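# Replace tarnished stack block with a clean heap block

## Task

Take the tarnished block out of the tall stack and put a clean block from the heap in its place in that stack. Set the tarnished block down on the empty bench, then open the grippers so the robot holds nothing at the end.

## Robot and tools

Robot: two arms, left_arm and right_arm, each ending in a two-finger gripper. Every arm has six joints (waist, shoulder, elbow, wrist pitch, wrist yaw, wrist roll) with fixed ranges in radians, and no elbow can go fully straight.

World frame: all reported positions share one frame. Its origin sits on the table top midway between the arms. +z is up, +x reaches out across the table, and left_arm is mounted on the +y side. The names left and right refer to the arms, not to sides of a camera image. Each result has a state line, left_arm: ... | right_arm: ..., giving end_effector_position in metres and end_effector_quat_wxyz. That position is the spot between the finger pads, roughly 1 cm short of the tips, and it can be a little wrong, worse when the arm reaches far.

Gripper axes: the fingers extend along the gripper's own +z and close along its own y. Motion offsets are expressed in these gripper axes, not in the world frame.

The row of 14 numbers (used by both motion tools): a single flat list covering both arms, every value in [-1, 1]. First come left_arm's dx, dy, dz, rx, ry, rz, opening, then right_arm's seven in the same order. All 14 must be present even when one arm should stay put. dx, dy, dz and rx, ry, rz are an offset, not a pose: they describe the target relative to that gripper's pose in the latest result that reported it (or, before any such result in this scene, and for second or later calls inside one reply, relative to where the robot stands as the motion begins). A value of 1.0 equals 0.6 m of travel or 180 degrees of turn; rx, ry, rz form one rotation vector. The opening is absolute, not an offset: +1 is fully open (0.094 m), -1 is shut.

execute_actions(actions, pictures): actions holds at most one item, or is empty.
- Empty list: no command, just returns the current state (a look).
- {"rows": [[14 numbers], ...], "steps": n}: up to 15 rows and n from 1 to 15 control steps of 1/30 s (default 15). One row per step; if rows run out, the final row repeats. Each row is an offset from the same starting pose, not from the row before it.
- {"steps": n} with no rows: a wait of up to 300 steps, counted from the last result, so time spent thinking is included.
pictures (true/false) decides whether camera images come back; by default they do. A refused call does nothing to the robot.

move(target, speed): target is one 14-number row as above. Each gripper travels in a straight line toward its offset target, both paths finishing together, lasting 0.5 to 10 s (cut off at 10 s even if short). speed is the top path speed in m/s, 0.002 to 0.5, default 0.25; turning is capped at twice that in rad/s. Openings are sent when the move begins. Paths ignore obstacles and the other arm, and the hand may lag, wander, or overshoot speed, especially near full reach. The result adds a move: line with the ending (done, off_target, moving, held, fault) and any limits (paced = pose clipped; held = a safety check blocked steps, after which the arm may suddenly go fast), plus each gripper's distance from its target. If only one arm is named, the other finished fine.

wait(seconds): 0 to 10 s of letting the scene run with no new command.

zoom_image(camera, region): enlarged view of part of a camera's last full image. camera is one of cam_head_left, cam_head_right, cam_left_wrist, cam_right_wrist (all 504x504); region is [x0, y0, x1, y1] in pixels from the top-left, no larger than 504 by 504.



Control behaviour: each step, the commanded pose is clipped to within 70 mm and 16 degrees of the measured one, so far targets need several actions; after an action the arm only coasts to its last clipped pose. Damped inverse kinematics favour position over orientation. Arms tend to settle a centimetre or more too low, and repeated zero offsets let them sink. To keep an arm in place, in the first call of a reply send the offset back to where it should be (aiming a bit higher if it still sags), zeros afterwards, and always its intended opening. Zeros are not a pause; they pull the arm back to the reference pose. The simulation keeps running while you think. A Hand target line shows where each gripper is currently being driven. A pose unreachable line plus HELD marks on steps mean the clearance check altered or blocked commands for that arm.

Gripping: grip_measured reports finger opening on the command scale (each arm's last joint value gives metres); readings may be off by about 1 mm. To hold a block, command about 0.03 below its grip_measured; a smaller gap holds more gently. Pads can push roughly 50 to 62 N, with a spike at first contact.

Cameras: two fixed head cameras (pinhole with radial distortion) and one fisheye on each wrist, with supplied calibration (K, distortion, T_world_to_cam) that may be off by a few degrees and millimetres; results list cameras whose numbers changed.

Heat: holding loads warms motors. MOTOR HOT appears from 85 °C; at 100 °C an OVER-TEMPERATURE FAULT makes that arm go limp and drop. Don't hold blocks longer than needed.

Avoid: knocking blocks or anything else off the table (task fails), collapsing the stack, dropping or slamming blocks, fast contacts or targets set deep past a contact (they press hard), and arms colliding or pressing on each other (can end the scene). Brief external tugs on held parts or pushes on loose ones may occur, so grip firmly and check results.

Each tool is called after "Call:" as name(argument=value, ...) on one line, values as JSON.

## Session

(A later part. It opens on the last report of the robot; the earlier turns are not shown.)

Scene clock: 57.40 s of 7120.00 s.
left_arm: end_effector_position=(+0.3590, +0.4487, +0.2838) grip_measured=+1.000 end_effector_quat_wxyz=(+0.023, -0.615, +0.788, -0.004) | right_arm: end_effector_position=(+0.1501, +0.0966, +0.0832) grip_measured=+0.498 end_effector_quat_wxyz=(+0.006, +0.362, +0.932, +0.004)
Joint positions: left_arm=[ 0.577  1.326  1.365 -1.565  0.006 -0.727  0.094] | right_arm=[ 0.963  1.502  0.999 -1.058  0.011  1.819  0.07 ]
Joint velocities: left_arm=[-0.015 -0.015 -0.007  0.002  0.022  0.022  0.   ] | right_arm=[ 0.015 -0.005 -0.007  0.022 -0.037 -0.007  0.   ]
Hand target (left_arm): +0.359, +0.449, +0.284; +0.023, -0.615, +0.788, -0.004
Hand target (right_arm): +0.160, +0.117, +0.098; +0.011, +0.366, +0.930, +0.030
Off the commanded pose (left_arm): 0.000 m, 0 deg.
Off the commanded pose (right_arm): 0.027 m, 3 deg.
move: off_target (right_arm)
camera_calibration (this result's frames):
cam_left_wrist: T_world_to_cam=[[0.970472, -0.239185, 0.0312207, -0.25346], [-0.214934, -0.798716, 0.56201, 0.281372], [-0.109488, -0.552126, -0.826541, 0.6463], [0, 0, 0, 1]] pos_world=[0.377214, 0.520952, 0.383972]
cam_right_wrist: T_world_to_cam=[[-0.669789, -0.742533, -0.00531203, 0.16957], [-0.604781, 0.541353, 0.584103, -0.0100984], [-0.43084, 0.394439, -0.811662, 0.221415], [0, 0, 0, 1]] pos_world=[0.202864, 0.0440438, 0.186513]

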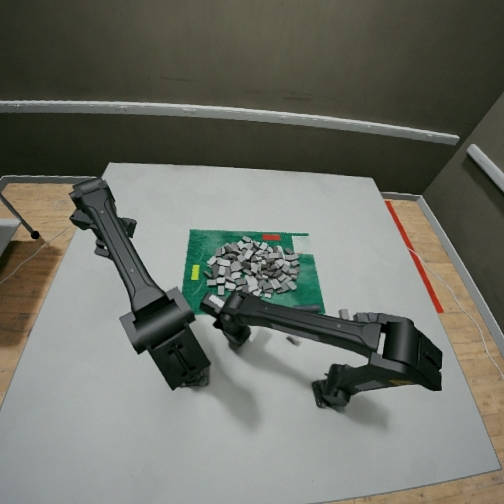

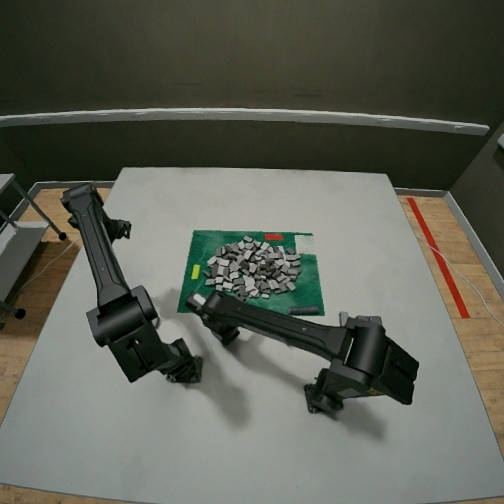

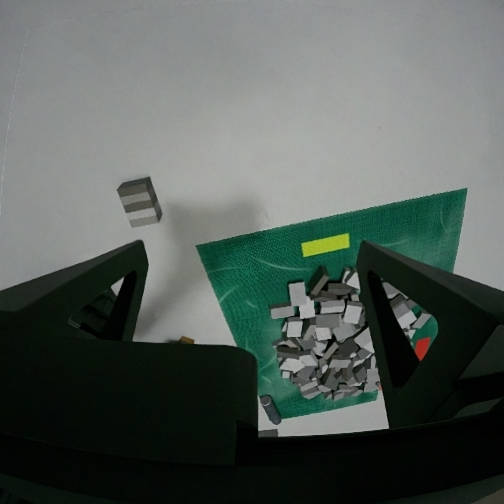

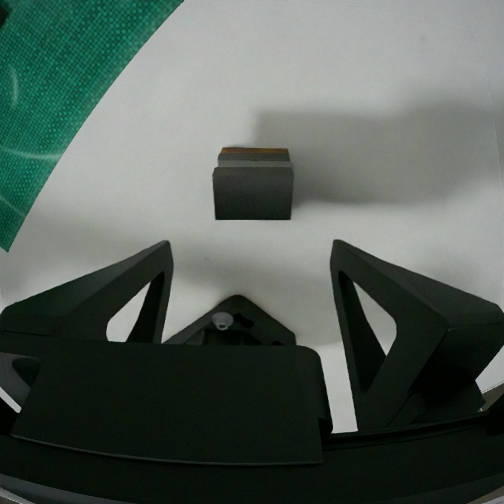

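Call:
move(target=[0,0,0,0,0,0,1,0,0.004,0.117,0,0,0,0.35], speed=0.07)

Scene clock: 78.63 s of 7120.00 s.
left_arm: end_effector_position=(+0.3590, +0.4487, +0.2838) grip_measured=+1.000 end_effector_quat_wxyz=(+0.023, -0.615, +0.788, -0.004) | right_arm: end_effector_position=(+0.1504, +0.0973, +0.0177) grip_measured=+0.352 end_effector_quat_wxyz=(+0.006, +0.364, +0.931, +0.002)
Joint positions: left_arm=[ 0.577  1.326  1.365 -1.565  0.006 -0.727  0.094] | right_arm=[ 0.963  1.611  0.923 -0.877  0.011  1.822  0.064]
Joint velocities: left_arm=[ 0.005  0.005  0.022 -0.002  0.007 -0.022  0.   ] | right_arm=[-0.005 -0.015 -0.017 -0.022  0.007  0.066  0.   ]
Hand target (left_arm): +0.359, +0.449, +0.284; +0.023, -0.615, +0.788, -0.004
Hand target (right_arm): +0.151, +0.098, +0.014; +0.006, +0.363, +0.932, +0.004
Off the commanded pose (left_arm): 0.000 m, 0 deg.
Off the commanded pose (right_arm): 0.005 m, 0 deg.
After step 90, 16.90 s passed at rest.
move: done
camera_calibration (this result's frames):
cam_left_wrist: T_world_to_cam=[[0.970472, -0.239185, 0.0312207, -0.25346], [-0.214934, -0.798716, 0.56201, 0.281372], [-0.109488, -0.552126, -0.826541, 0.6463], [0, 0, 0, 1]] pos_world=[0.377214, 0.520952, 0.383972]
cam_right_wrist: T_world_to_cam=[[-0.672058, -0.740497, -0.00126407, 0.170042], [-0.601958, 0.545328, 0.583321, 0.0272257], [-0.431258, 0.392787, -0.812241, 0.168363], [0, 0, 0, 1]] pos_world=[0.203275, 0.0449379, 0.121084]

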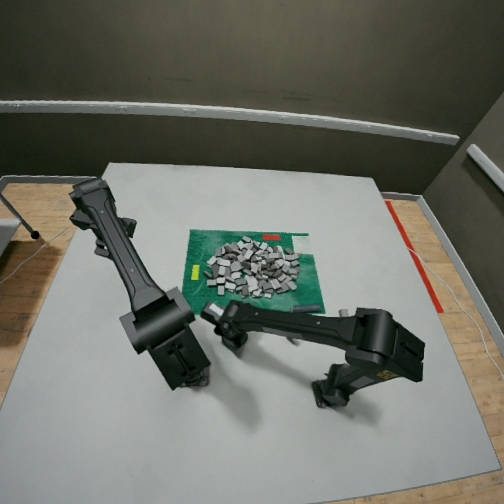

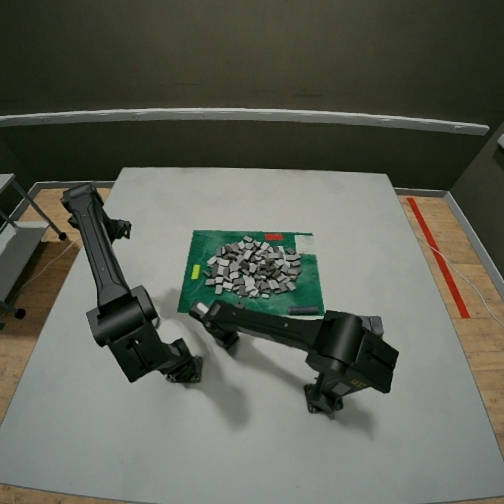

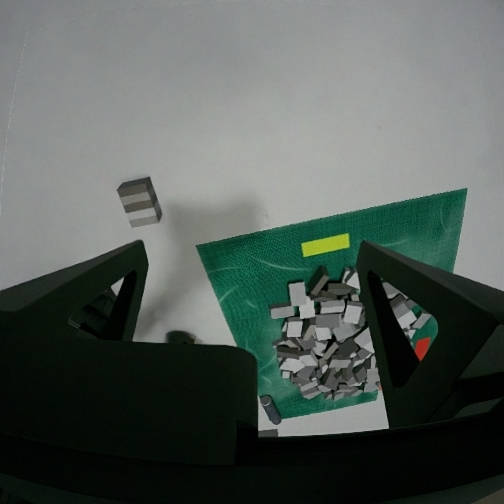

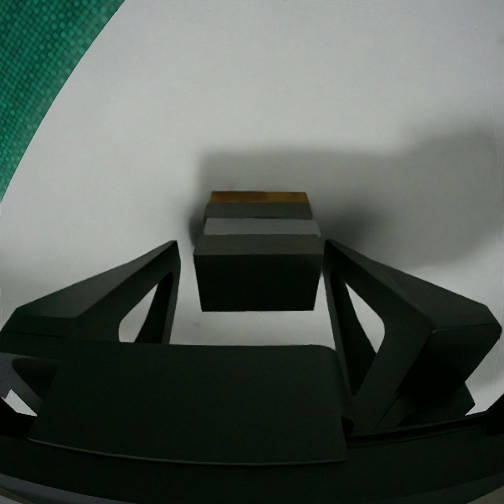

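Call:
execute_actions(actions=[{"rows":[[0,0,0,0,0,0,1,0,-0.005,0.005,0,0,0,0.2],[0,0,0,0,0,0,1,0,-0.005,0.005,0,0,0,0.1],[0,0,0,0,0,0,1,0,-0.005,0.005,0,0,0,0.03],[0,0,0,0,0,0,1,0,-0.005,0.005,0,0,0,-0.18]]}], pictures=false)

Call:
move(target=[0,0,0,0,0,0,1,0.006,0.042,-0.11,-0.022,0.003,0,-0.18], speed=0.07)

Scene clock: 85.70 s of 7120.00 s.
left_arm: end_effector_position=(+0.3590, +0.4487, +0.2838) grip_measured=+1.000 end_effector_quat_wxyz=(+0.023, -0.615, +0.788, -0.004) | right_arm: end_effector_position=(+0.1492, +0.0950, +0.0161) grip_measured=-0.150 end_effector_quat_wxyz=(+0.005, +0.364, +0.931, -0.000)
Joint positions: left_arm=[ 0.577  1.326  1.365 -1.565  0.006 -0.727  0.094] | right_arm=[ 0.963  1.611  0.917 -0.877  0.011  1.822  0.04 ]
Joint velocities: left_arm=[ 0.005 -0.024 -0.007  0.012  0.022 -0.022  0.   ] | right_arm=[-0.005 -0.005  0.002 -0.017  0.007 -0.037  0.   ]
Hand target (left_arm): +0.359, +0.449, +0.284; +0.023, -0.615, +0.788, -0.004
Hand target (right_arm): +0.148, +0.095, +0.015; +0.006, +0.364, +0.931, +0.002
Off the commanded pose (left_arm): 0.000 m, 0 deg.
Off the commanded pose (right_arm): 0.002 m, 0 deg.
Steps of this call (steps 1 to 90: nothing new was sent; then 3.57 s passed at rest; steps 91 to 105: all 15 steps of this action). Readings (end_effector_position):
91: left_arm (+0.3590, +0.4487, +0.2838) | right_arm (+0.1503, +0.0971, +0.0176)
92: left_arm (+0.3590, +0.4487, +0.2838) | right_arm (+0.1502, +0.0968, +0.0173)
94: left_arm (+0.3590, +0.4487, +0.2838) | right_arm (+0.1495, +0.0956, +0.0166)
98: left_arm (+0.3590, +0.4487, +0.2838) | right_arm (+0.1492, +0.0950, +0.0161)
105: the state above

Scene clock: 87.33 s of 7120.00 s.
left_arm: end_effector_position=(+0.3590, +0.4487, +0.2838) grip_measured=+1.000 end_effector_quat_wxyz=(+0.023, -0.615, +0.788, -0.004) | right_arm: end_effector_position=(+0.1487, +0.0931, +0.0488) grip_measured=-0.150 end_effector_quat_wxyz=(+0.006, +0.364, +0.931, -0.006)
Joint positions: left_arm=[ 0.577  1.326  1.365 -1.565  0.006 -0.727  0.094] | right_arm=[ 0.963  1.555  0.956 -0.981  0.013  1.822  0.04 ]
Joint velocities: left_arm=[-0.015  0.005  0.007 -0.007  0.007  0.051  0.   ] | right_arm=[ 0.005 -0.005  0.002 -0.002 -0.007 -0.022  0.001]
Hand target (left_arm): +0.359, +0.449, +0.284; +0.023, -0.615, +0.788, -0.004
Hand target (right_arm): +0.163, +0.115, +0.082; +0.013, +0.364, +0.931, +0.034
Off the commanded pose (left_arm): 0.000 m, 0 deg.
Off the commanded pose (right_arm): 0.043 m, 5 deg.
move: off_target (right_arm)
camera_calibration (this result's frames):
cam_left_wrist: T_world_to_cam=[[0.970472, -0.239185, 0.0312207, -0.25346], [-0.214934, -0.798716, 0.56201, 0.281372], [-0.109488, -0.552126, -0.826541, 0.6463], [0, 0, 0, 1]] pos_world=[0.377214, 0.520952, 0.383972]
cam_right_wrist: T_world_to_cam=[[-0.672026, -0.740415, 0.0129031, 0.16512], [-0.599126, 0.553863, 0.578174, 0.0093649], [-0.435235, 0.380817, -0.815812, 0.19639], [0, 0, 0, 1]] pos_world=[0.202052, 0.0422818, 0.152672]

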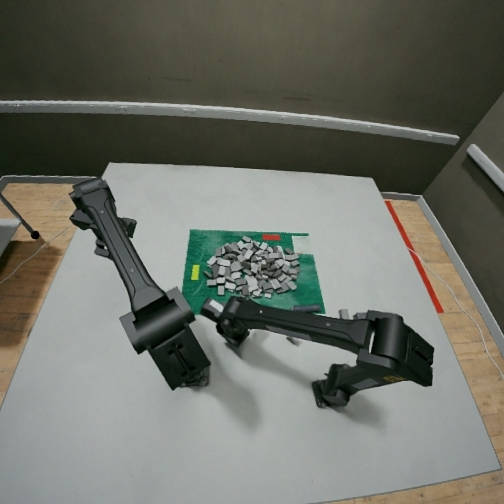

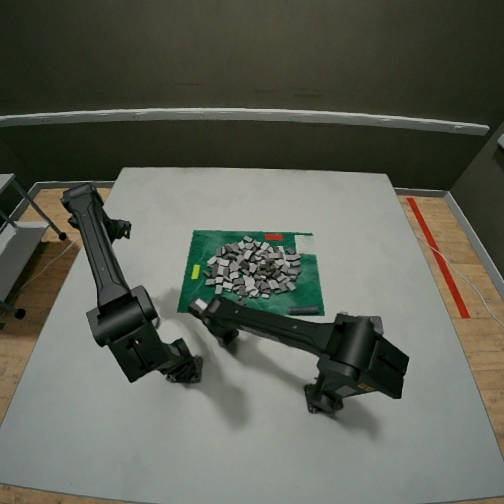

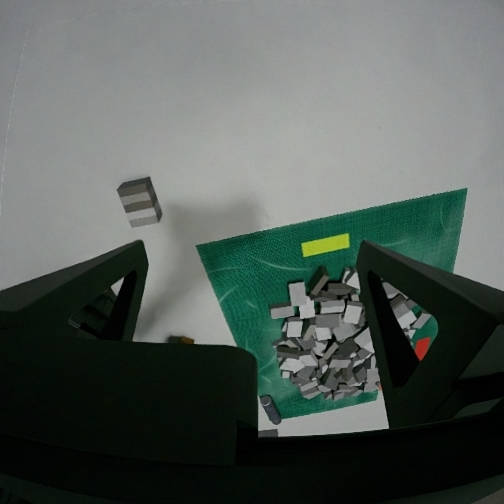

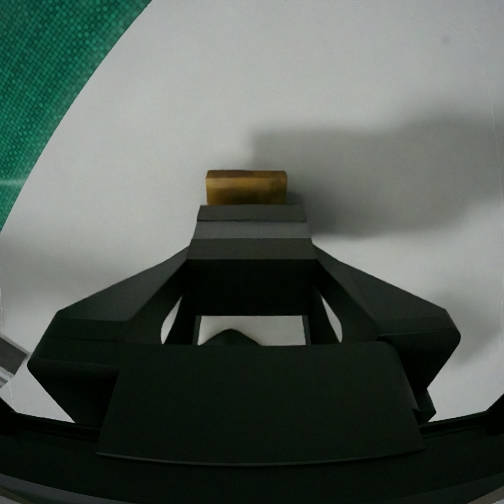

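Call:
move(target=[0,0,0,0,0,0,1,-0.13,-0.13,0.04,-0.006,0,0,-0.18], speed=0.12)

Call:
move(target=[0,0,0,0,0,0,1,0,0.006,0.042,-0.006,0,0,-0.18], speed=0.025)

Scene clock: 93.63 s of 7120.00 s.
left_arm: end_effector_position=(+0.3590, +0.4487, +0.2838) grip_measured=+1.000 end_effector_quat_wxyz=(+0.023, -0.615, +0.788, -0.004) | right_arm: end_effector_position=(+0.1458, -0.0237, +0.0173) grip_measured=-0.150 end_effector_quat_wxyz=(+0.001, +0.366, +0.930, -0.021)
Joint positions: left_arm=[ 0.577  1.326  1.365 -1.565  0.006 -0.727  0.094] | right_arm=[ 0.785  1.39   0.669 -0.888  0.014  1.648  0.04 ]
Joint velocities: left_arm=[-0.015 -0.015  0.007 -0.017 -0.037  0.007  0.   ] | right_arm=[-0.005 -0.015 -0.007  0.007  0.007 -0.007 -0.001]
Hand target (left_arm): +0.359, +0.449, +0.284; +0.023, -0.615, +0.788, -0.004
Hand target (right_arm): +0.153, -0.018, +0.027; +0.009, +0.364, +0.931, +0.002
Off the commanded pose (left_arm): 0.000 m, 0 deg.
Off the commanded pose (right_arm): 0.013 m, 3 deg.
After step 90, 1.93 s passed at rest.
move: off_target (right_arm)
camera_calibration (this result's frames):
cam_left_wrist: T_world_to_cam=[[0.970472, -0.239185, 0.0312207, -0.25346], [-0.214934, -0.798716, 0.56201, 0.281372], [-0.109488, -0.552126, -0.826541, 0.6463], [0, 0, 0, 1]] pos_world=[0.377214, 0.520952, 0.383972]
cam_right_wrist: T_world_to_cam=[[-0.674839, -0.736608, 0.0447338, 0.0770344], [-0.584629, 0.570629, 0.576707, 0.0887943], [-0.450333, 0.363032, -0.815725, 0.215716], [0, 0, 0, 1]] pos_world=[0.201042, -0.0722363, 0.121311]

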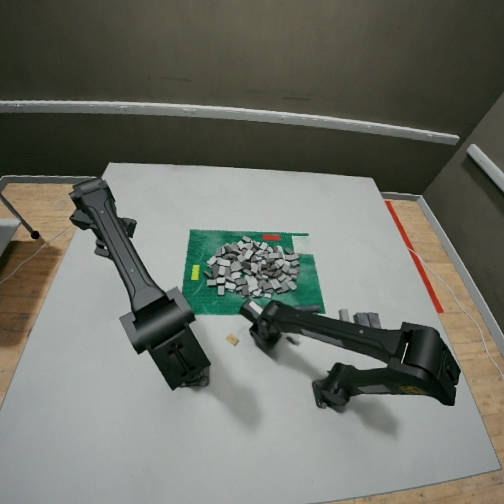

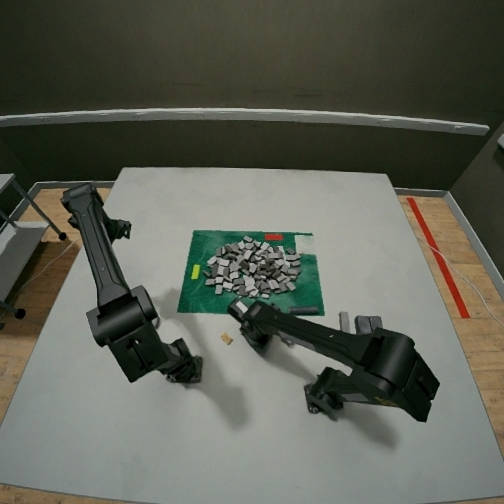

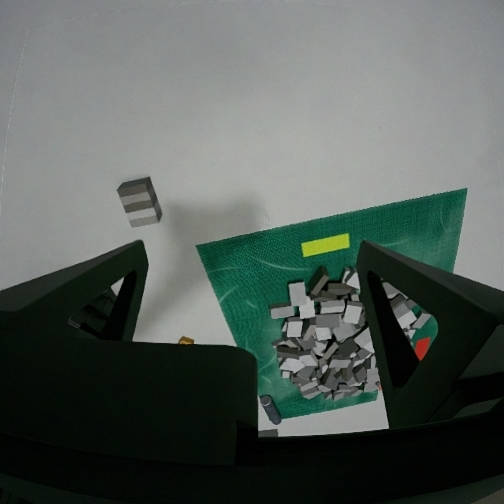

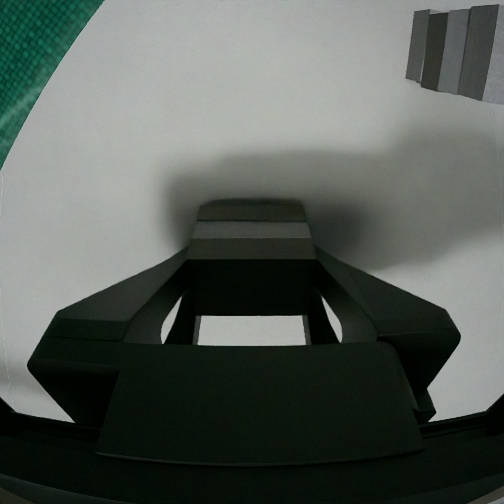

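Scene clock: 94.87 s of 7120.00 s.
left_arm: end_effector_position=(+0.3590, +0.4487, +0.2838) grip_measured=+1.000 end_effector_quat_wxyz=(+0.023, -0.615, +0.788, -0.004) | right_arm: end_effector_position=(+0.1497, -0.0188, +0.0048) grip_measured=-0.150 end_effector_quat_wxyz=(+0.006, +0.366, +0.931, -0.005)
Joint positions: left_arm=[ 0.577  1.326  1.365 -1.565  0.006 -0.727  0.094] | right_arm=[ 0.785  1.415  0.65  -0.812  0.014  1.648  0.04 ]
Joint velocities: left_arm=[-0.005 -0.005  0.002 -0.002 -0.051  0.007  0.   ] | right_arm=[ 0.005 -0.024 -0.002 -0.032  0.022 -0.022 -0.   ]
Hand target (left_arm): +0.359, +0.449, +0.284; +0.023, -0.615, +0.788, -0.004
Hand target (right_arm): +0.147, -0.023, -0.007; +0.004, +0.366, +0.931, -0.012
Off the commanded pose (left_arm): 0.000 m, 0 deg.
Off the commanded pose (right_arm): 0.013 m, 1 deg.
move: off_target (right_arm)
camera_calibration (this result's frames):
cam_left_wrist: T_world_to_cam=[[0.970472, -0.239185, 0.0312207, -0.25346], [-0.214934, -0.798716, 0.56201, 0.281372], [-0.109488, -0.552126, -0.826541, 0.6463], [0, 0, 0, 1]] pos_world=[0.377214, 0.520952, 0.383972]
cam_right_wrist: T_world_to_cam=[[-0.675422, -0.73734, 0.0116404, 0.084116], [-0.596572, 0.555618, 0.579129, 0.0969797], [-0.433483, 0.384212, -0.815152, 0.203364], [0, 0, 0, 1]] pos_world=[0.202824, -0.0699963, 0.108629]

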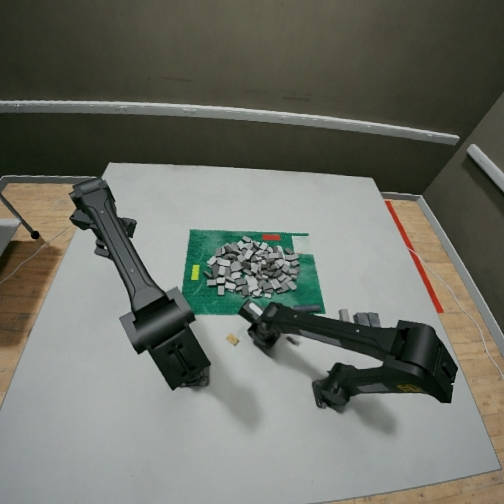

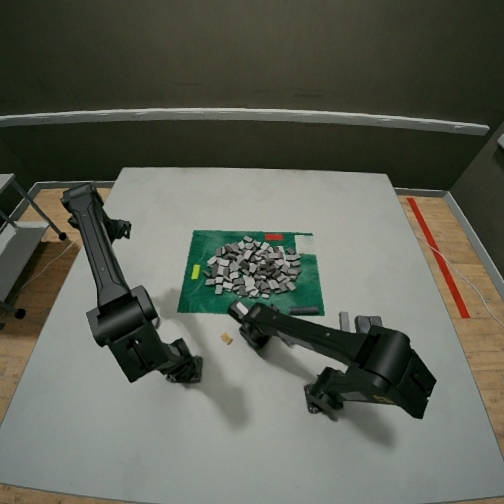

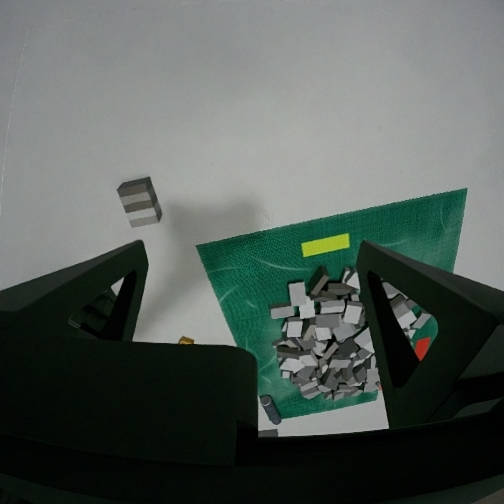

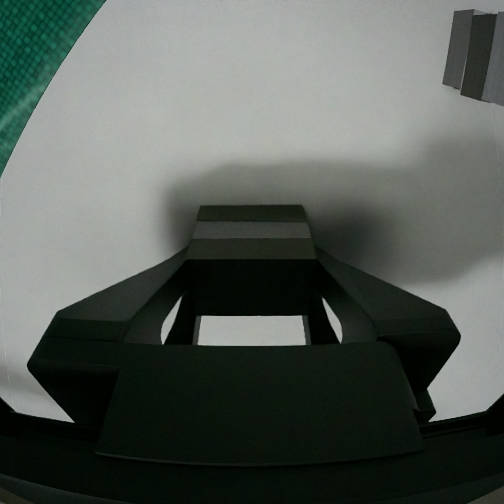

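Call:
execute_actions(actions=[{"rows":[[0,0,0,0,0,0,1,0,0,0,0,0,0,0.5]],"steps":12}], pictures=false)

Call:
move(target=[0,0,0,0,0,0,1,-0.004,0.033,-0.14,-0.016,0,0,0.5], speed=0.12)

Call:
move(target=[0,0,0,0,0,0,1,0.133,0.17,-0.02,-0.017,0,0,0.5], speed=0.15)

Scene clock: 100.10 s of 7120.00 s.
left_arm: end_effector_position=(+0.3590, +0.4487, +0.2838) grip_measured=+1.000 end_effector_quat_wxyz=(+0.023, -0.615, +0.788, -0.004) | right_arm: end_effector_position=(+0.1496, -0.0189, +0.0048) grip_measured=+0.498 end_effector_quat_wxyz=(+0.006, +0.366, +0.931, -0.005)
Joint positions: left_arm=[ 0.577  1.326  1.365 -1.565  0.006 -0.727  0.094] | right_arm=[ 0.785  1.414  0.649 -0.812  0.014  1.648  0.07 ]
Joint velocities: left_arm=[-0.005 -0.005  0.017  0.002  0.007 -0.081  0.   ] | right_arm=[-0.005 -0.005 -0.002  0.012  0.037  0.051  0.   ]
Hand target (left_arm): +0.359, +0.449, +0.284; +0.023, -0.615, +0.788, -0.004
Hand target (right_arm): +0.150, -0.019, +0.005; +0.006, +0.366, +0.931, -0.005
Off the commanded pose (left_arm): 0.000 m, 0 deg.
Off the commanded pose (right_arm): 0.000 m, 0 deg.
Steps of this call (steps 1 to 90: nothing new was sent; then 1.83 s passed at rest; steps 91 to 102: all 12 steps of this action). Readings (end_effector_position):
91: left_arm (+0.3590, +0.4487, +0.2838) | right_arm (+0.1497, -0.0187, +0.0049)
92: left_arm (+0.3590, +0.4487, +0.2838) | right_arm (+0.1497, -0.0187, +0.0049)
94: left_arm (+0.3590, +0.4487, +0.2838) | right_arm (+0.1496, -0.0189, +0.0048)
98: left_arm (+0.3590, +0.4487, +0.2838) | right_arm (+0.1496, -0.0189, +0.0048)
102: the state above

Scene clock: 101.43 s of 7120.00 s.
left_arm: end_effector_position=(+0.3590, +0.4487, +0.2838) grip_measured=+1.000 end_effector_quat_wxyz=(+0.023, -0.615, +0.788, -0.004) | right_arm: end_effector_position=(+0.1507, -0.0176, +0.0673) grip_measured=+0.498 end_effector_quat_wxyz=(+0.006, +0.365, +0.931, -0.004)
Joint positions: left_arm=[ 0.577  1.326  1.365 -1.565  0.006 -0.727  0.094] | right_arm=[ 0.785  1.288  0.737 -1.024  0.014  1.647  0.07 ]
Joint velocities: left_arm=[ 0.005  0.005 -0.012  0.012 -0.066 -0.007  0.   ] | right_arm=[-0.015 -0.005 -0.002 -0.017 -0.037 -0.095 -0.   ]
Hand target (left_arm): +0.359, +0.449, +0.284; +0.023, -0.615, +0.788, -0.004
Hand target (right_arm): +0.165, -0.005, +0.088; +0.015, +0.366, +0.930, +0.019
Off the commanded pose (left_arm): 0.000 m, 0 deg.
Off the commanded pose (right_arm): 0.028 m, 3 deg.
move: off_target (right_arm)
camera_calibration (this result's frames):
cam_left_wrist: T_world_to_cam=[[0.970472, -0.239185, 0.0312207, -0.25346], [-0.214934, -0.798716, 0.56201, 0.281372], [-0.109488, -0.552126, -0.826541, 0.6463], [0, 0, 0, 1]] pos_world=[0.377214, 0.520952, 0.383972]
cam_right_wrist: T_world_to_cam=[[-0.67459, -0.738128, 0.00975386, 0.0849354], [-0.597886, 0.554075, 0.579252, 0.0608468], [-0.432966, 0.384926, -0.81509, 0.254194], [0, 0, 0, 1]] pos_world=[0.203734, -0.0688665, 0.171117]

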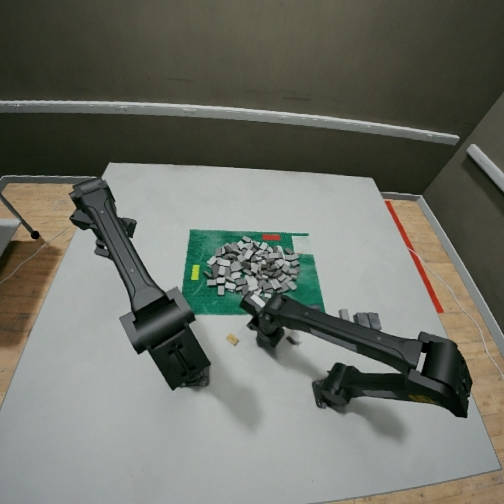

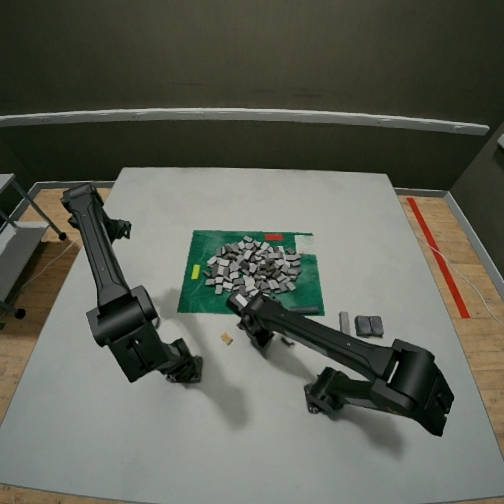

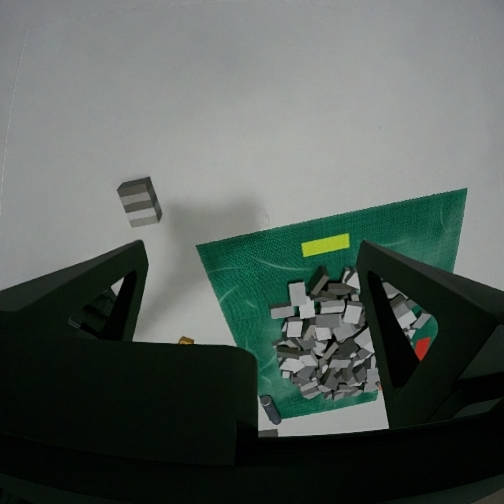

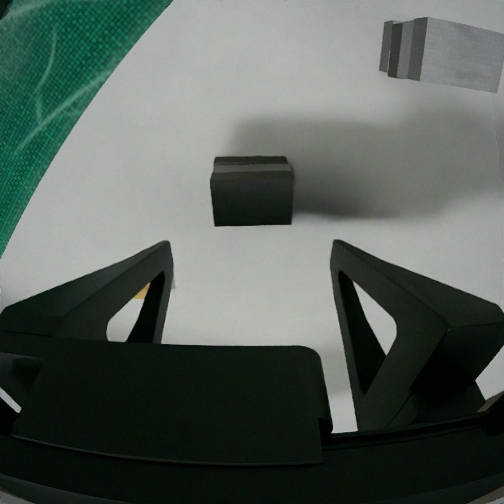

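Scene clock: 102.67 s of 7120.00 s.
left_arm: end_effector_position=(+0.3590, +0.4487, +0.2838) grip_measured=+1.000 end_effector_quat_wxyz=(+0.023, -0.615, +0.788, -0.004) | right_arm: end_effector_position=(+0.1496, +0.0876, +0.0646) grip_measured=+0.498 end_effector_quat_wxyz=(+0.011, +0.363, +0.932, -0.006)
Joint positions: left_arm=[ 0.577  1.326  1.365 -1.565  0.006 -0.727  0.094] | right_arm=[ 0.958  1.519  0.963 -1.023  0.022  1.815  0.07 ]
Joint velocities: left_arm=[-0.005  0.005  0.022 -0.002 -0.022 -0.007  0.   ] | right_arm=[-0.005 -0.005  0.002  0.007  0.051  0.007 -0.001]
Hand target (left_arm): +0.359, +0.449, +0.284; +0.023, -0.615, +0.788, -0.004
Hand target (right_arm): +0.160, +0.111, +0.079; +0.016, +0.365, +0.930, +0.022
Off the commanded pose (left_arm): 0.000 m, 0 deg.
Off the commanded pose (right_arm): 0.030 m, 3 deg.
move: off_target (right_arm)
camera_calibration (this result's frames):
cam_left_wrist: T_world_to_cam=[[0.970472, -0.239185, 0.0312207, -0.25346], [-0.214934, -0.798716, 0.56201, 0.281372], [-0.109488, -0.552126, -0.826541, 0.6463], [0, 0, 0, 1]] pos_world=[0.377214, 0.520952, 0.383972]
cam_right_wrist: T_world_to_cam=[[-0.67093, -0.741455, 0.00983366, 0.161604], [-0.604701, 0.554763, 0.571467, 0.00504538], [-0.429172, 0.377468, -0.820566, 0.211484], [0, 0, 0, 1]] pos_world=[0.202239, 0.0371949, 0.169064]

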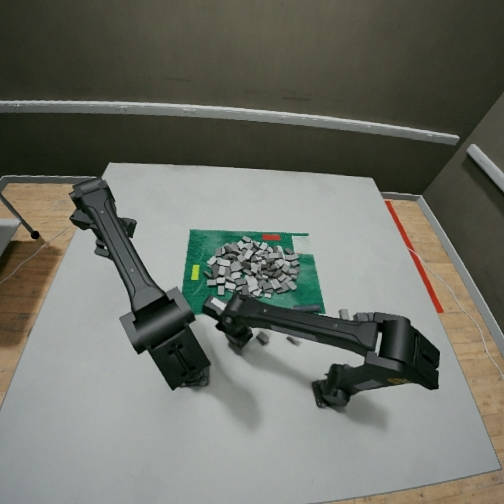

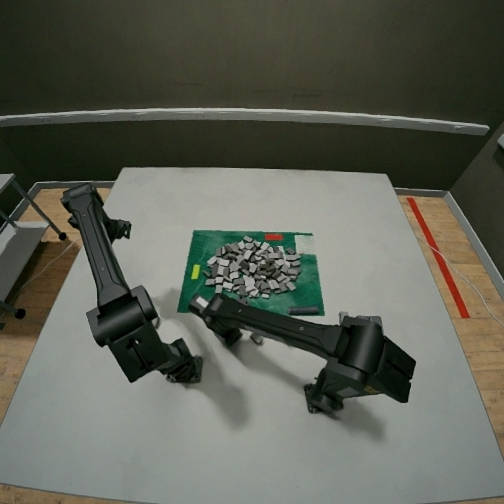

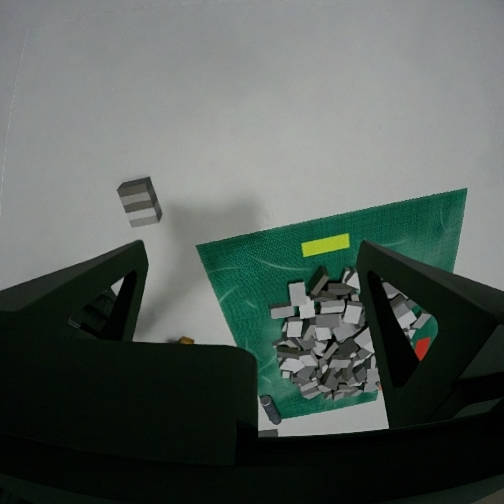

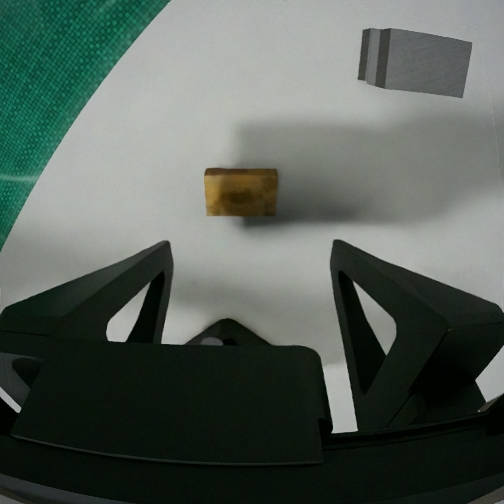

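Call:
move(target=[0,0,0,0,0,0,1,0.014,0.012,0.104,0,0.004,0,0.35], speed=0.07)

Scene clock: 106.53 s of 7120.00 s.
left_arm: end_effector_position=(+0.3590, +0.4487, +0.2838) grip_measured=+1.000 end_effector_quat_wxyz=(+0.023, -0.615, +0.788, -0.004) | right_arm: end_effector_position=(+0.1516, +0.0941, +0.0067) grip_measured=+0.352 end_effector_quat_wxyz=(+0.006, +0.365, +0.931, -0.005)
Joint positions: left_arm=[ 0.577  1.326  1.365 -1.565  0.006 -0.727  0.094] | right_arm=[ 0.958  1.635  0.916 -0.861  0.014  1.818  0.064]
Joint velocities: left_arm=[-0.005 -0.005 -0.017  0.007 -0.037 -0.007  0.   ] | right_arm=[ 0.015  0.005 -0.002  0.002  0.037 -0.051 -0.   ]
Hand target (left_arm): +0.359, +0.449, +0.284; +0.023, -0.615, +0.788, -0.004
Hand target (right_arm): +0.148, +0.097, +0.002; +0.005, +0.363, +0.932, -0.003
Off the commanded pose (left_arm): 0.000 m, 0 deg.
Off the commanded pose (right_arm): 0.006 m, 0 deg.
move: done
camera_calibration (this result's frames):
cam_left_wrist: T_world_to_cam=[[0.970472, -0.239185, 0.0312207, -0.25346], [-0.214934, -0.798716, 0.56201, 0.281372], [-0.109488, -0.552126, -0.826541, 0.6463], [0, 0, 0, 1]] pos_world=[0.377214, 0.520952, 0.383972]
cam_right_wrist: T_world_to_cam=[[-0.673159, -0.739393, 0.0124949, 0.168451], [-0.598551, 0.554701, 0.577965, 0.034674], [-0.434274, 0.381583, -0.815966, 0.16271], [0, 0, 0, 1]] pos_world=[0.20481, 0.0432304, 0.110621]

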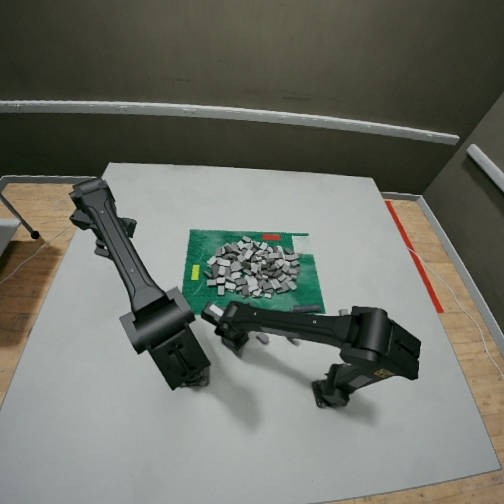

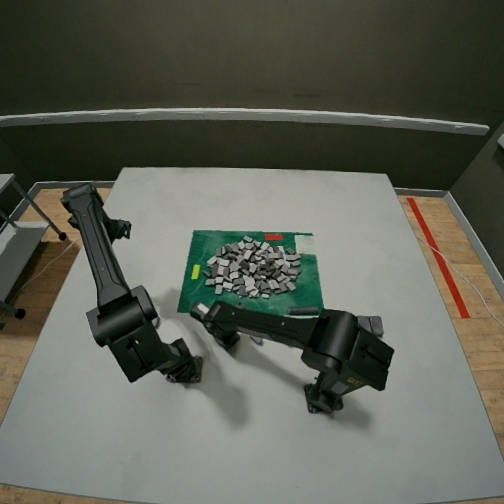

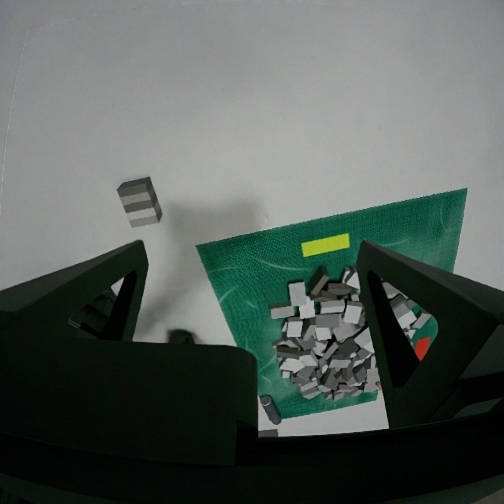

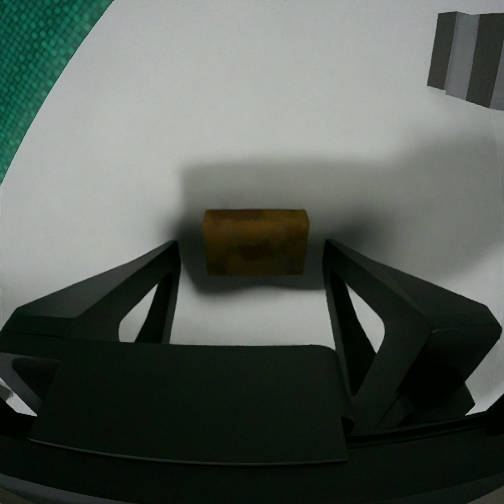

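Call:
execute_actions(actions=[{"rows":[[0,0,0,0,0,0,1,0,-0.004,0.005,0,0,0,0.2],[0,0,0,0,0,0,1,0,-0.004,0.005,0,0,0,0.1],[0,0,0,0,0,0,1,0,-0.004,0.005,0,0,0,0.03],[0,0,0,0,0,0,1,0,-0.004,0.005,0,0,0,-0.18]]}], pictures=false)

Call:
move(target=[0,0,0,0,0,0,1,0.006,0.035,-0.09,-0.02,0.003,0,-0.18], speed=0.1)

Call:
move(target=[0,0,0,0,0,0,1,0,-0.19,-0.01,-0.006,0,0,-0.18], speed=0.15)

Scene clock: 114.07 s of 7120.00 s.
left_arm: end_effector_position=(+0.3590, +0.4487, +0.2838) grip_measured=+1.000 end_effector_quat_wxyz=(+0.023, -0.615, +0.788, -0.004) | right_arm: end_effector_position=(+0.1515, +0.0940, +0.0066) grip_measured=-0.160 end_effector_quat_wxyz=(+0.006, +0.365, +0.931, -0.005)
Joint positions: left_arm=[ 0.577  1.326  1.365 -1.565  0.006 -0.727  0.094] | right_arm=[ 0.958  1.635  0.916 -0.861  0.014  1.818  0.039]
Joint velocities: left_arm=[-0.005 -0.005  0.002  0.002 -0.007  0.022  0.   ] | right_arm=[-0.005 -0.005 -0.012 -0.002 -0.066  0.007  0.   ]
Hand target (left_arm): +0.359, +0.449, +0.284; +0.023, -0.615, +0.788, -0.004
Hand target (right_arm): +0.150, +0.092, +0.004; +0.006, +0.365, +0.931, -0.005
Off the commanded pose (left_arm): 0.000 m, 0 deg.
Off the commanded pose (right_arm): 0.004 m, 0 deg.
Steps of this call (steps 1 to 90: nothing new was sent; then 4.03 s passed at rest; steps 91 to 105: all 15 steps of this action). Readings (end_effector_position):
91: left_arm (+0.3590, +0.4487, +0.2838) | right_arm (+0.1516, +0.0941, +0.0067)
92: left_arm (+0.3590, +0.4487, +0.2838) | right_arm (+0.1516, +0.0941, +0.0067)
94: left_arm (+0.3590, +0.4487, +0.2838) | right_arm (+0.1516, +0.0941, +0.0067)
98: left_arm (+0.3590, +0.4487, +0.2838) | right_arm (+0.1515, +0.0940, +0.0066)
105: the state above

Scene clock: 115.30 s of 7120.00 s.
left_arm: end_effector_position=(+0.3590, +0.4487, +0.2838) grip_measured=+1.000 end_effector_quat_wxyz=(+0.023, -0.615, +0.788, -0.004) | right_arm: end_effector_position=(+0.1513, +0.0930, +0.0352) grip_measured=-0.160 end_effector_quat_wxyz=(+0.007, +0.365, +0.931, -0.003)
Joint positions: left_arm=[ 0.577  1.326  1.365 -1.565  0.006 -0.727  0.094] | right_arm=[ 0.958  1.578  0.939 -0.936  0.015  1.818  0.039]
Joint velocities: left_arm=[-0.005 -0.005 -0.002  0.007  0.007 -0.081  0.   ] | right_arm=[-0.005  0.015 -0.012  0.007  0.022 -0.007 -0.   ]
Hand target (left_arm): +0.359, +0.449, +0.284; +0.023, -0.615, +0.788, -0.004
Hand target (right_arm): +0.163, +0.112, +0.060; +0.013, +0.365, +0.931, +0.026
Off the commanded pose (left_arm): 0.000 m, 0 deg.
Off the commanded pose (right_arm): 0.034 m, 3 deg.
move: off_target (right_arm)
camera_calibration (this result's frames):
cam_left_wrist: T_world_to_cam=[[0.970472, -0.239185, 0.0312207, -0.25346], [-0.214934, -0.798716, 0.56201, 0.281372], [-0.109488, -0.552126, -0.826541, 0.6463], [0, 0, 0, 1]] pos_world=[0.377214, 0.520952, 0.383972]
cam_right_wrist: T_world_to_cam=[[-0.673188, -0.739435, 0.0073155, 0.167292], [-0.600702, 0.5526, 0.577746, 0.0191755], [-0.431248, 0.384537, -0.816184, 0.1855], [0, 0, 0, 1]] pos_world=[0.204134, 0.0417732, 0.1391]

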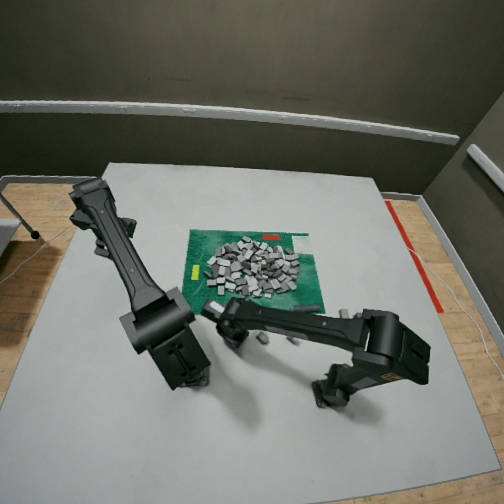

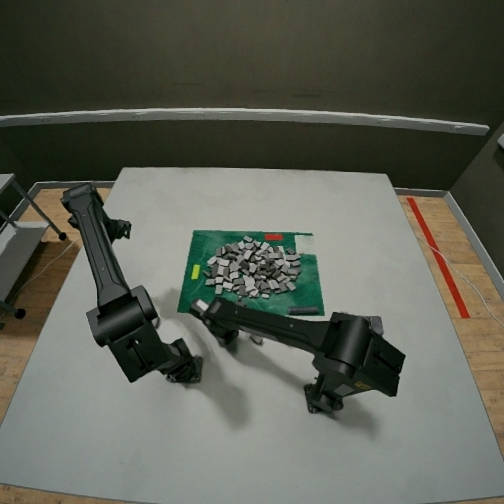

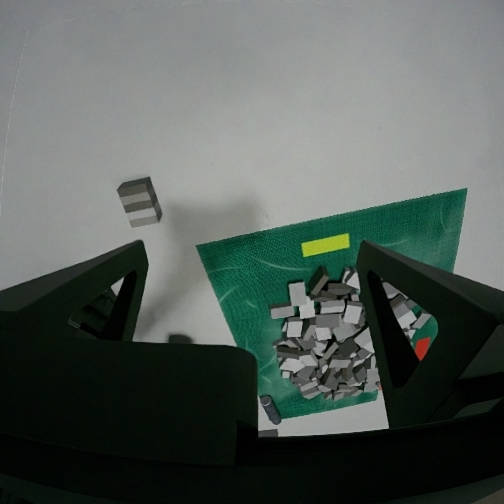

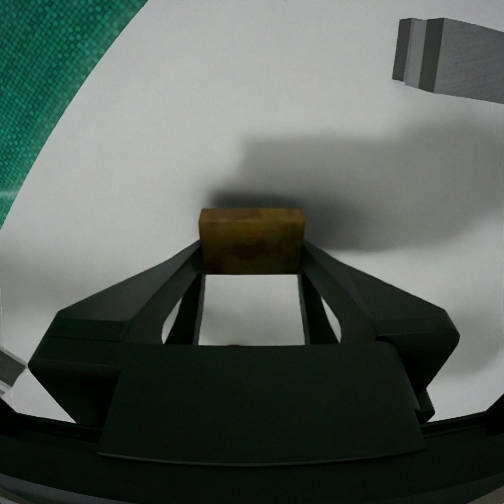

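Scene clock: 116.40 s of 7120.00 s.
left_arm: end_effector_position=(+0.3590, +0.4487, +0.2838) grip_measured=+1.000 end_effector_quat_wxyz=(+0.023, -0.615, +0.788, -0.004) | right_arm: end_effector_position=(+0.0756, +0.0058, +0.0381) grip_measured=-0.160 end_effector_quat_wxyz=(+0.008, +0.363, +0.932, -0.003)
Joint positions: left_arm=[ 0.577  1.326  1.365 -1.565  0.006 -0.727  0.094] | right_arm=[ 1.045  1.289  0.645 -0.932  0.017  1.903  0.039]
Joint velocities: left_arm=[-0.005 -0.005 -0.002 -0.007  0.022  0.007  0.   ] | right_arm=[-0.015  0.005 -0.012 -0.027 -0.022  0.022 -0.001]
Hand target (left_arm): +0.359, +0.449, +0.284; +0.023, -0.615, +0.788, -0.004
Hand target (right_arm): +0.075, +0.009, +0.042; +0.011, +0.365, +0.931, +0.007
Off the commanded pose (left_arm): 0.000 m, 0 deg.
Off the commanded pose (right_arm): 0.005 m, 1 deg.
move: done
camera_calibration (this result's frames):
cam_left_wrist: T_world_to_cam=[[0.970472, -0.239185, 0.0312207, -0.25346], [-0.214934, -0.798716, 0.56201, 0.281372], [-0.109488, -0.552126, -0.826541, 0.6463], [0, 0, 0, 1]] pos_world=[0.377214, 0.520952, 0.383972]
cam_right_wrist: T_world_to_cam=[[-0.671211, -0.741243, 0.00583856, 0.0517483], [-0.603421, 0.550951, 0.576486, 0.0204989], [-0.430533, 0.383421, -0.817086, 0.188801], [0, 0, 0, 1]] pos_world=[0.128388, -0.0453259, 0.142147]

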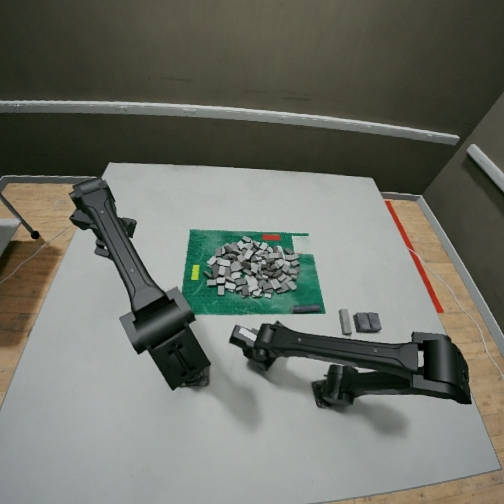

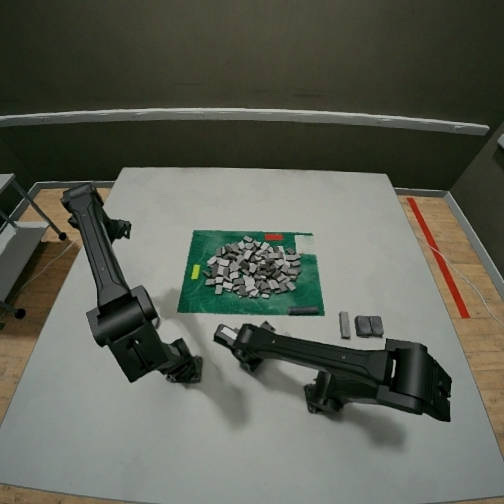

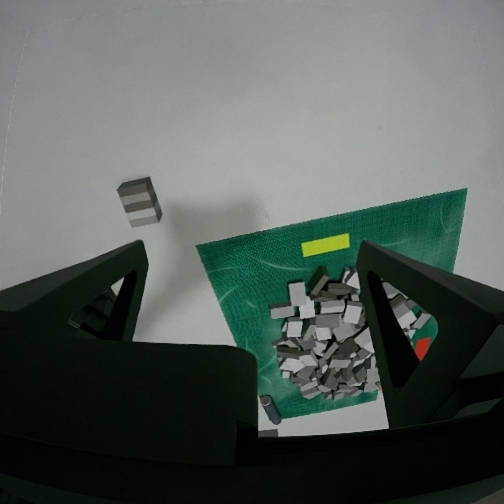

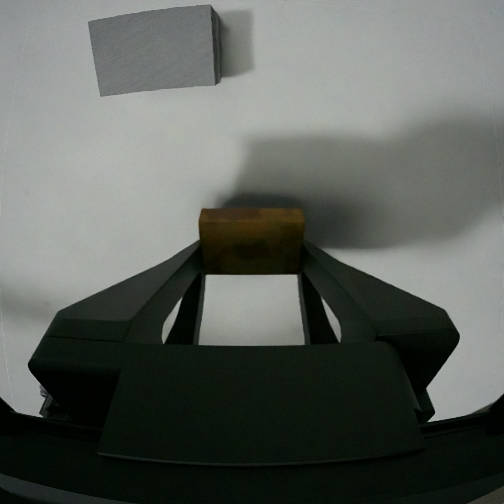

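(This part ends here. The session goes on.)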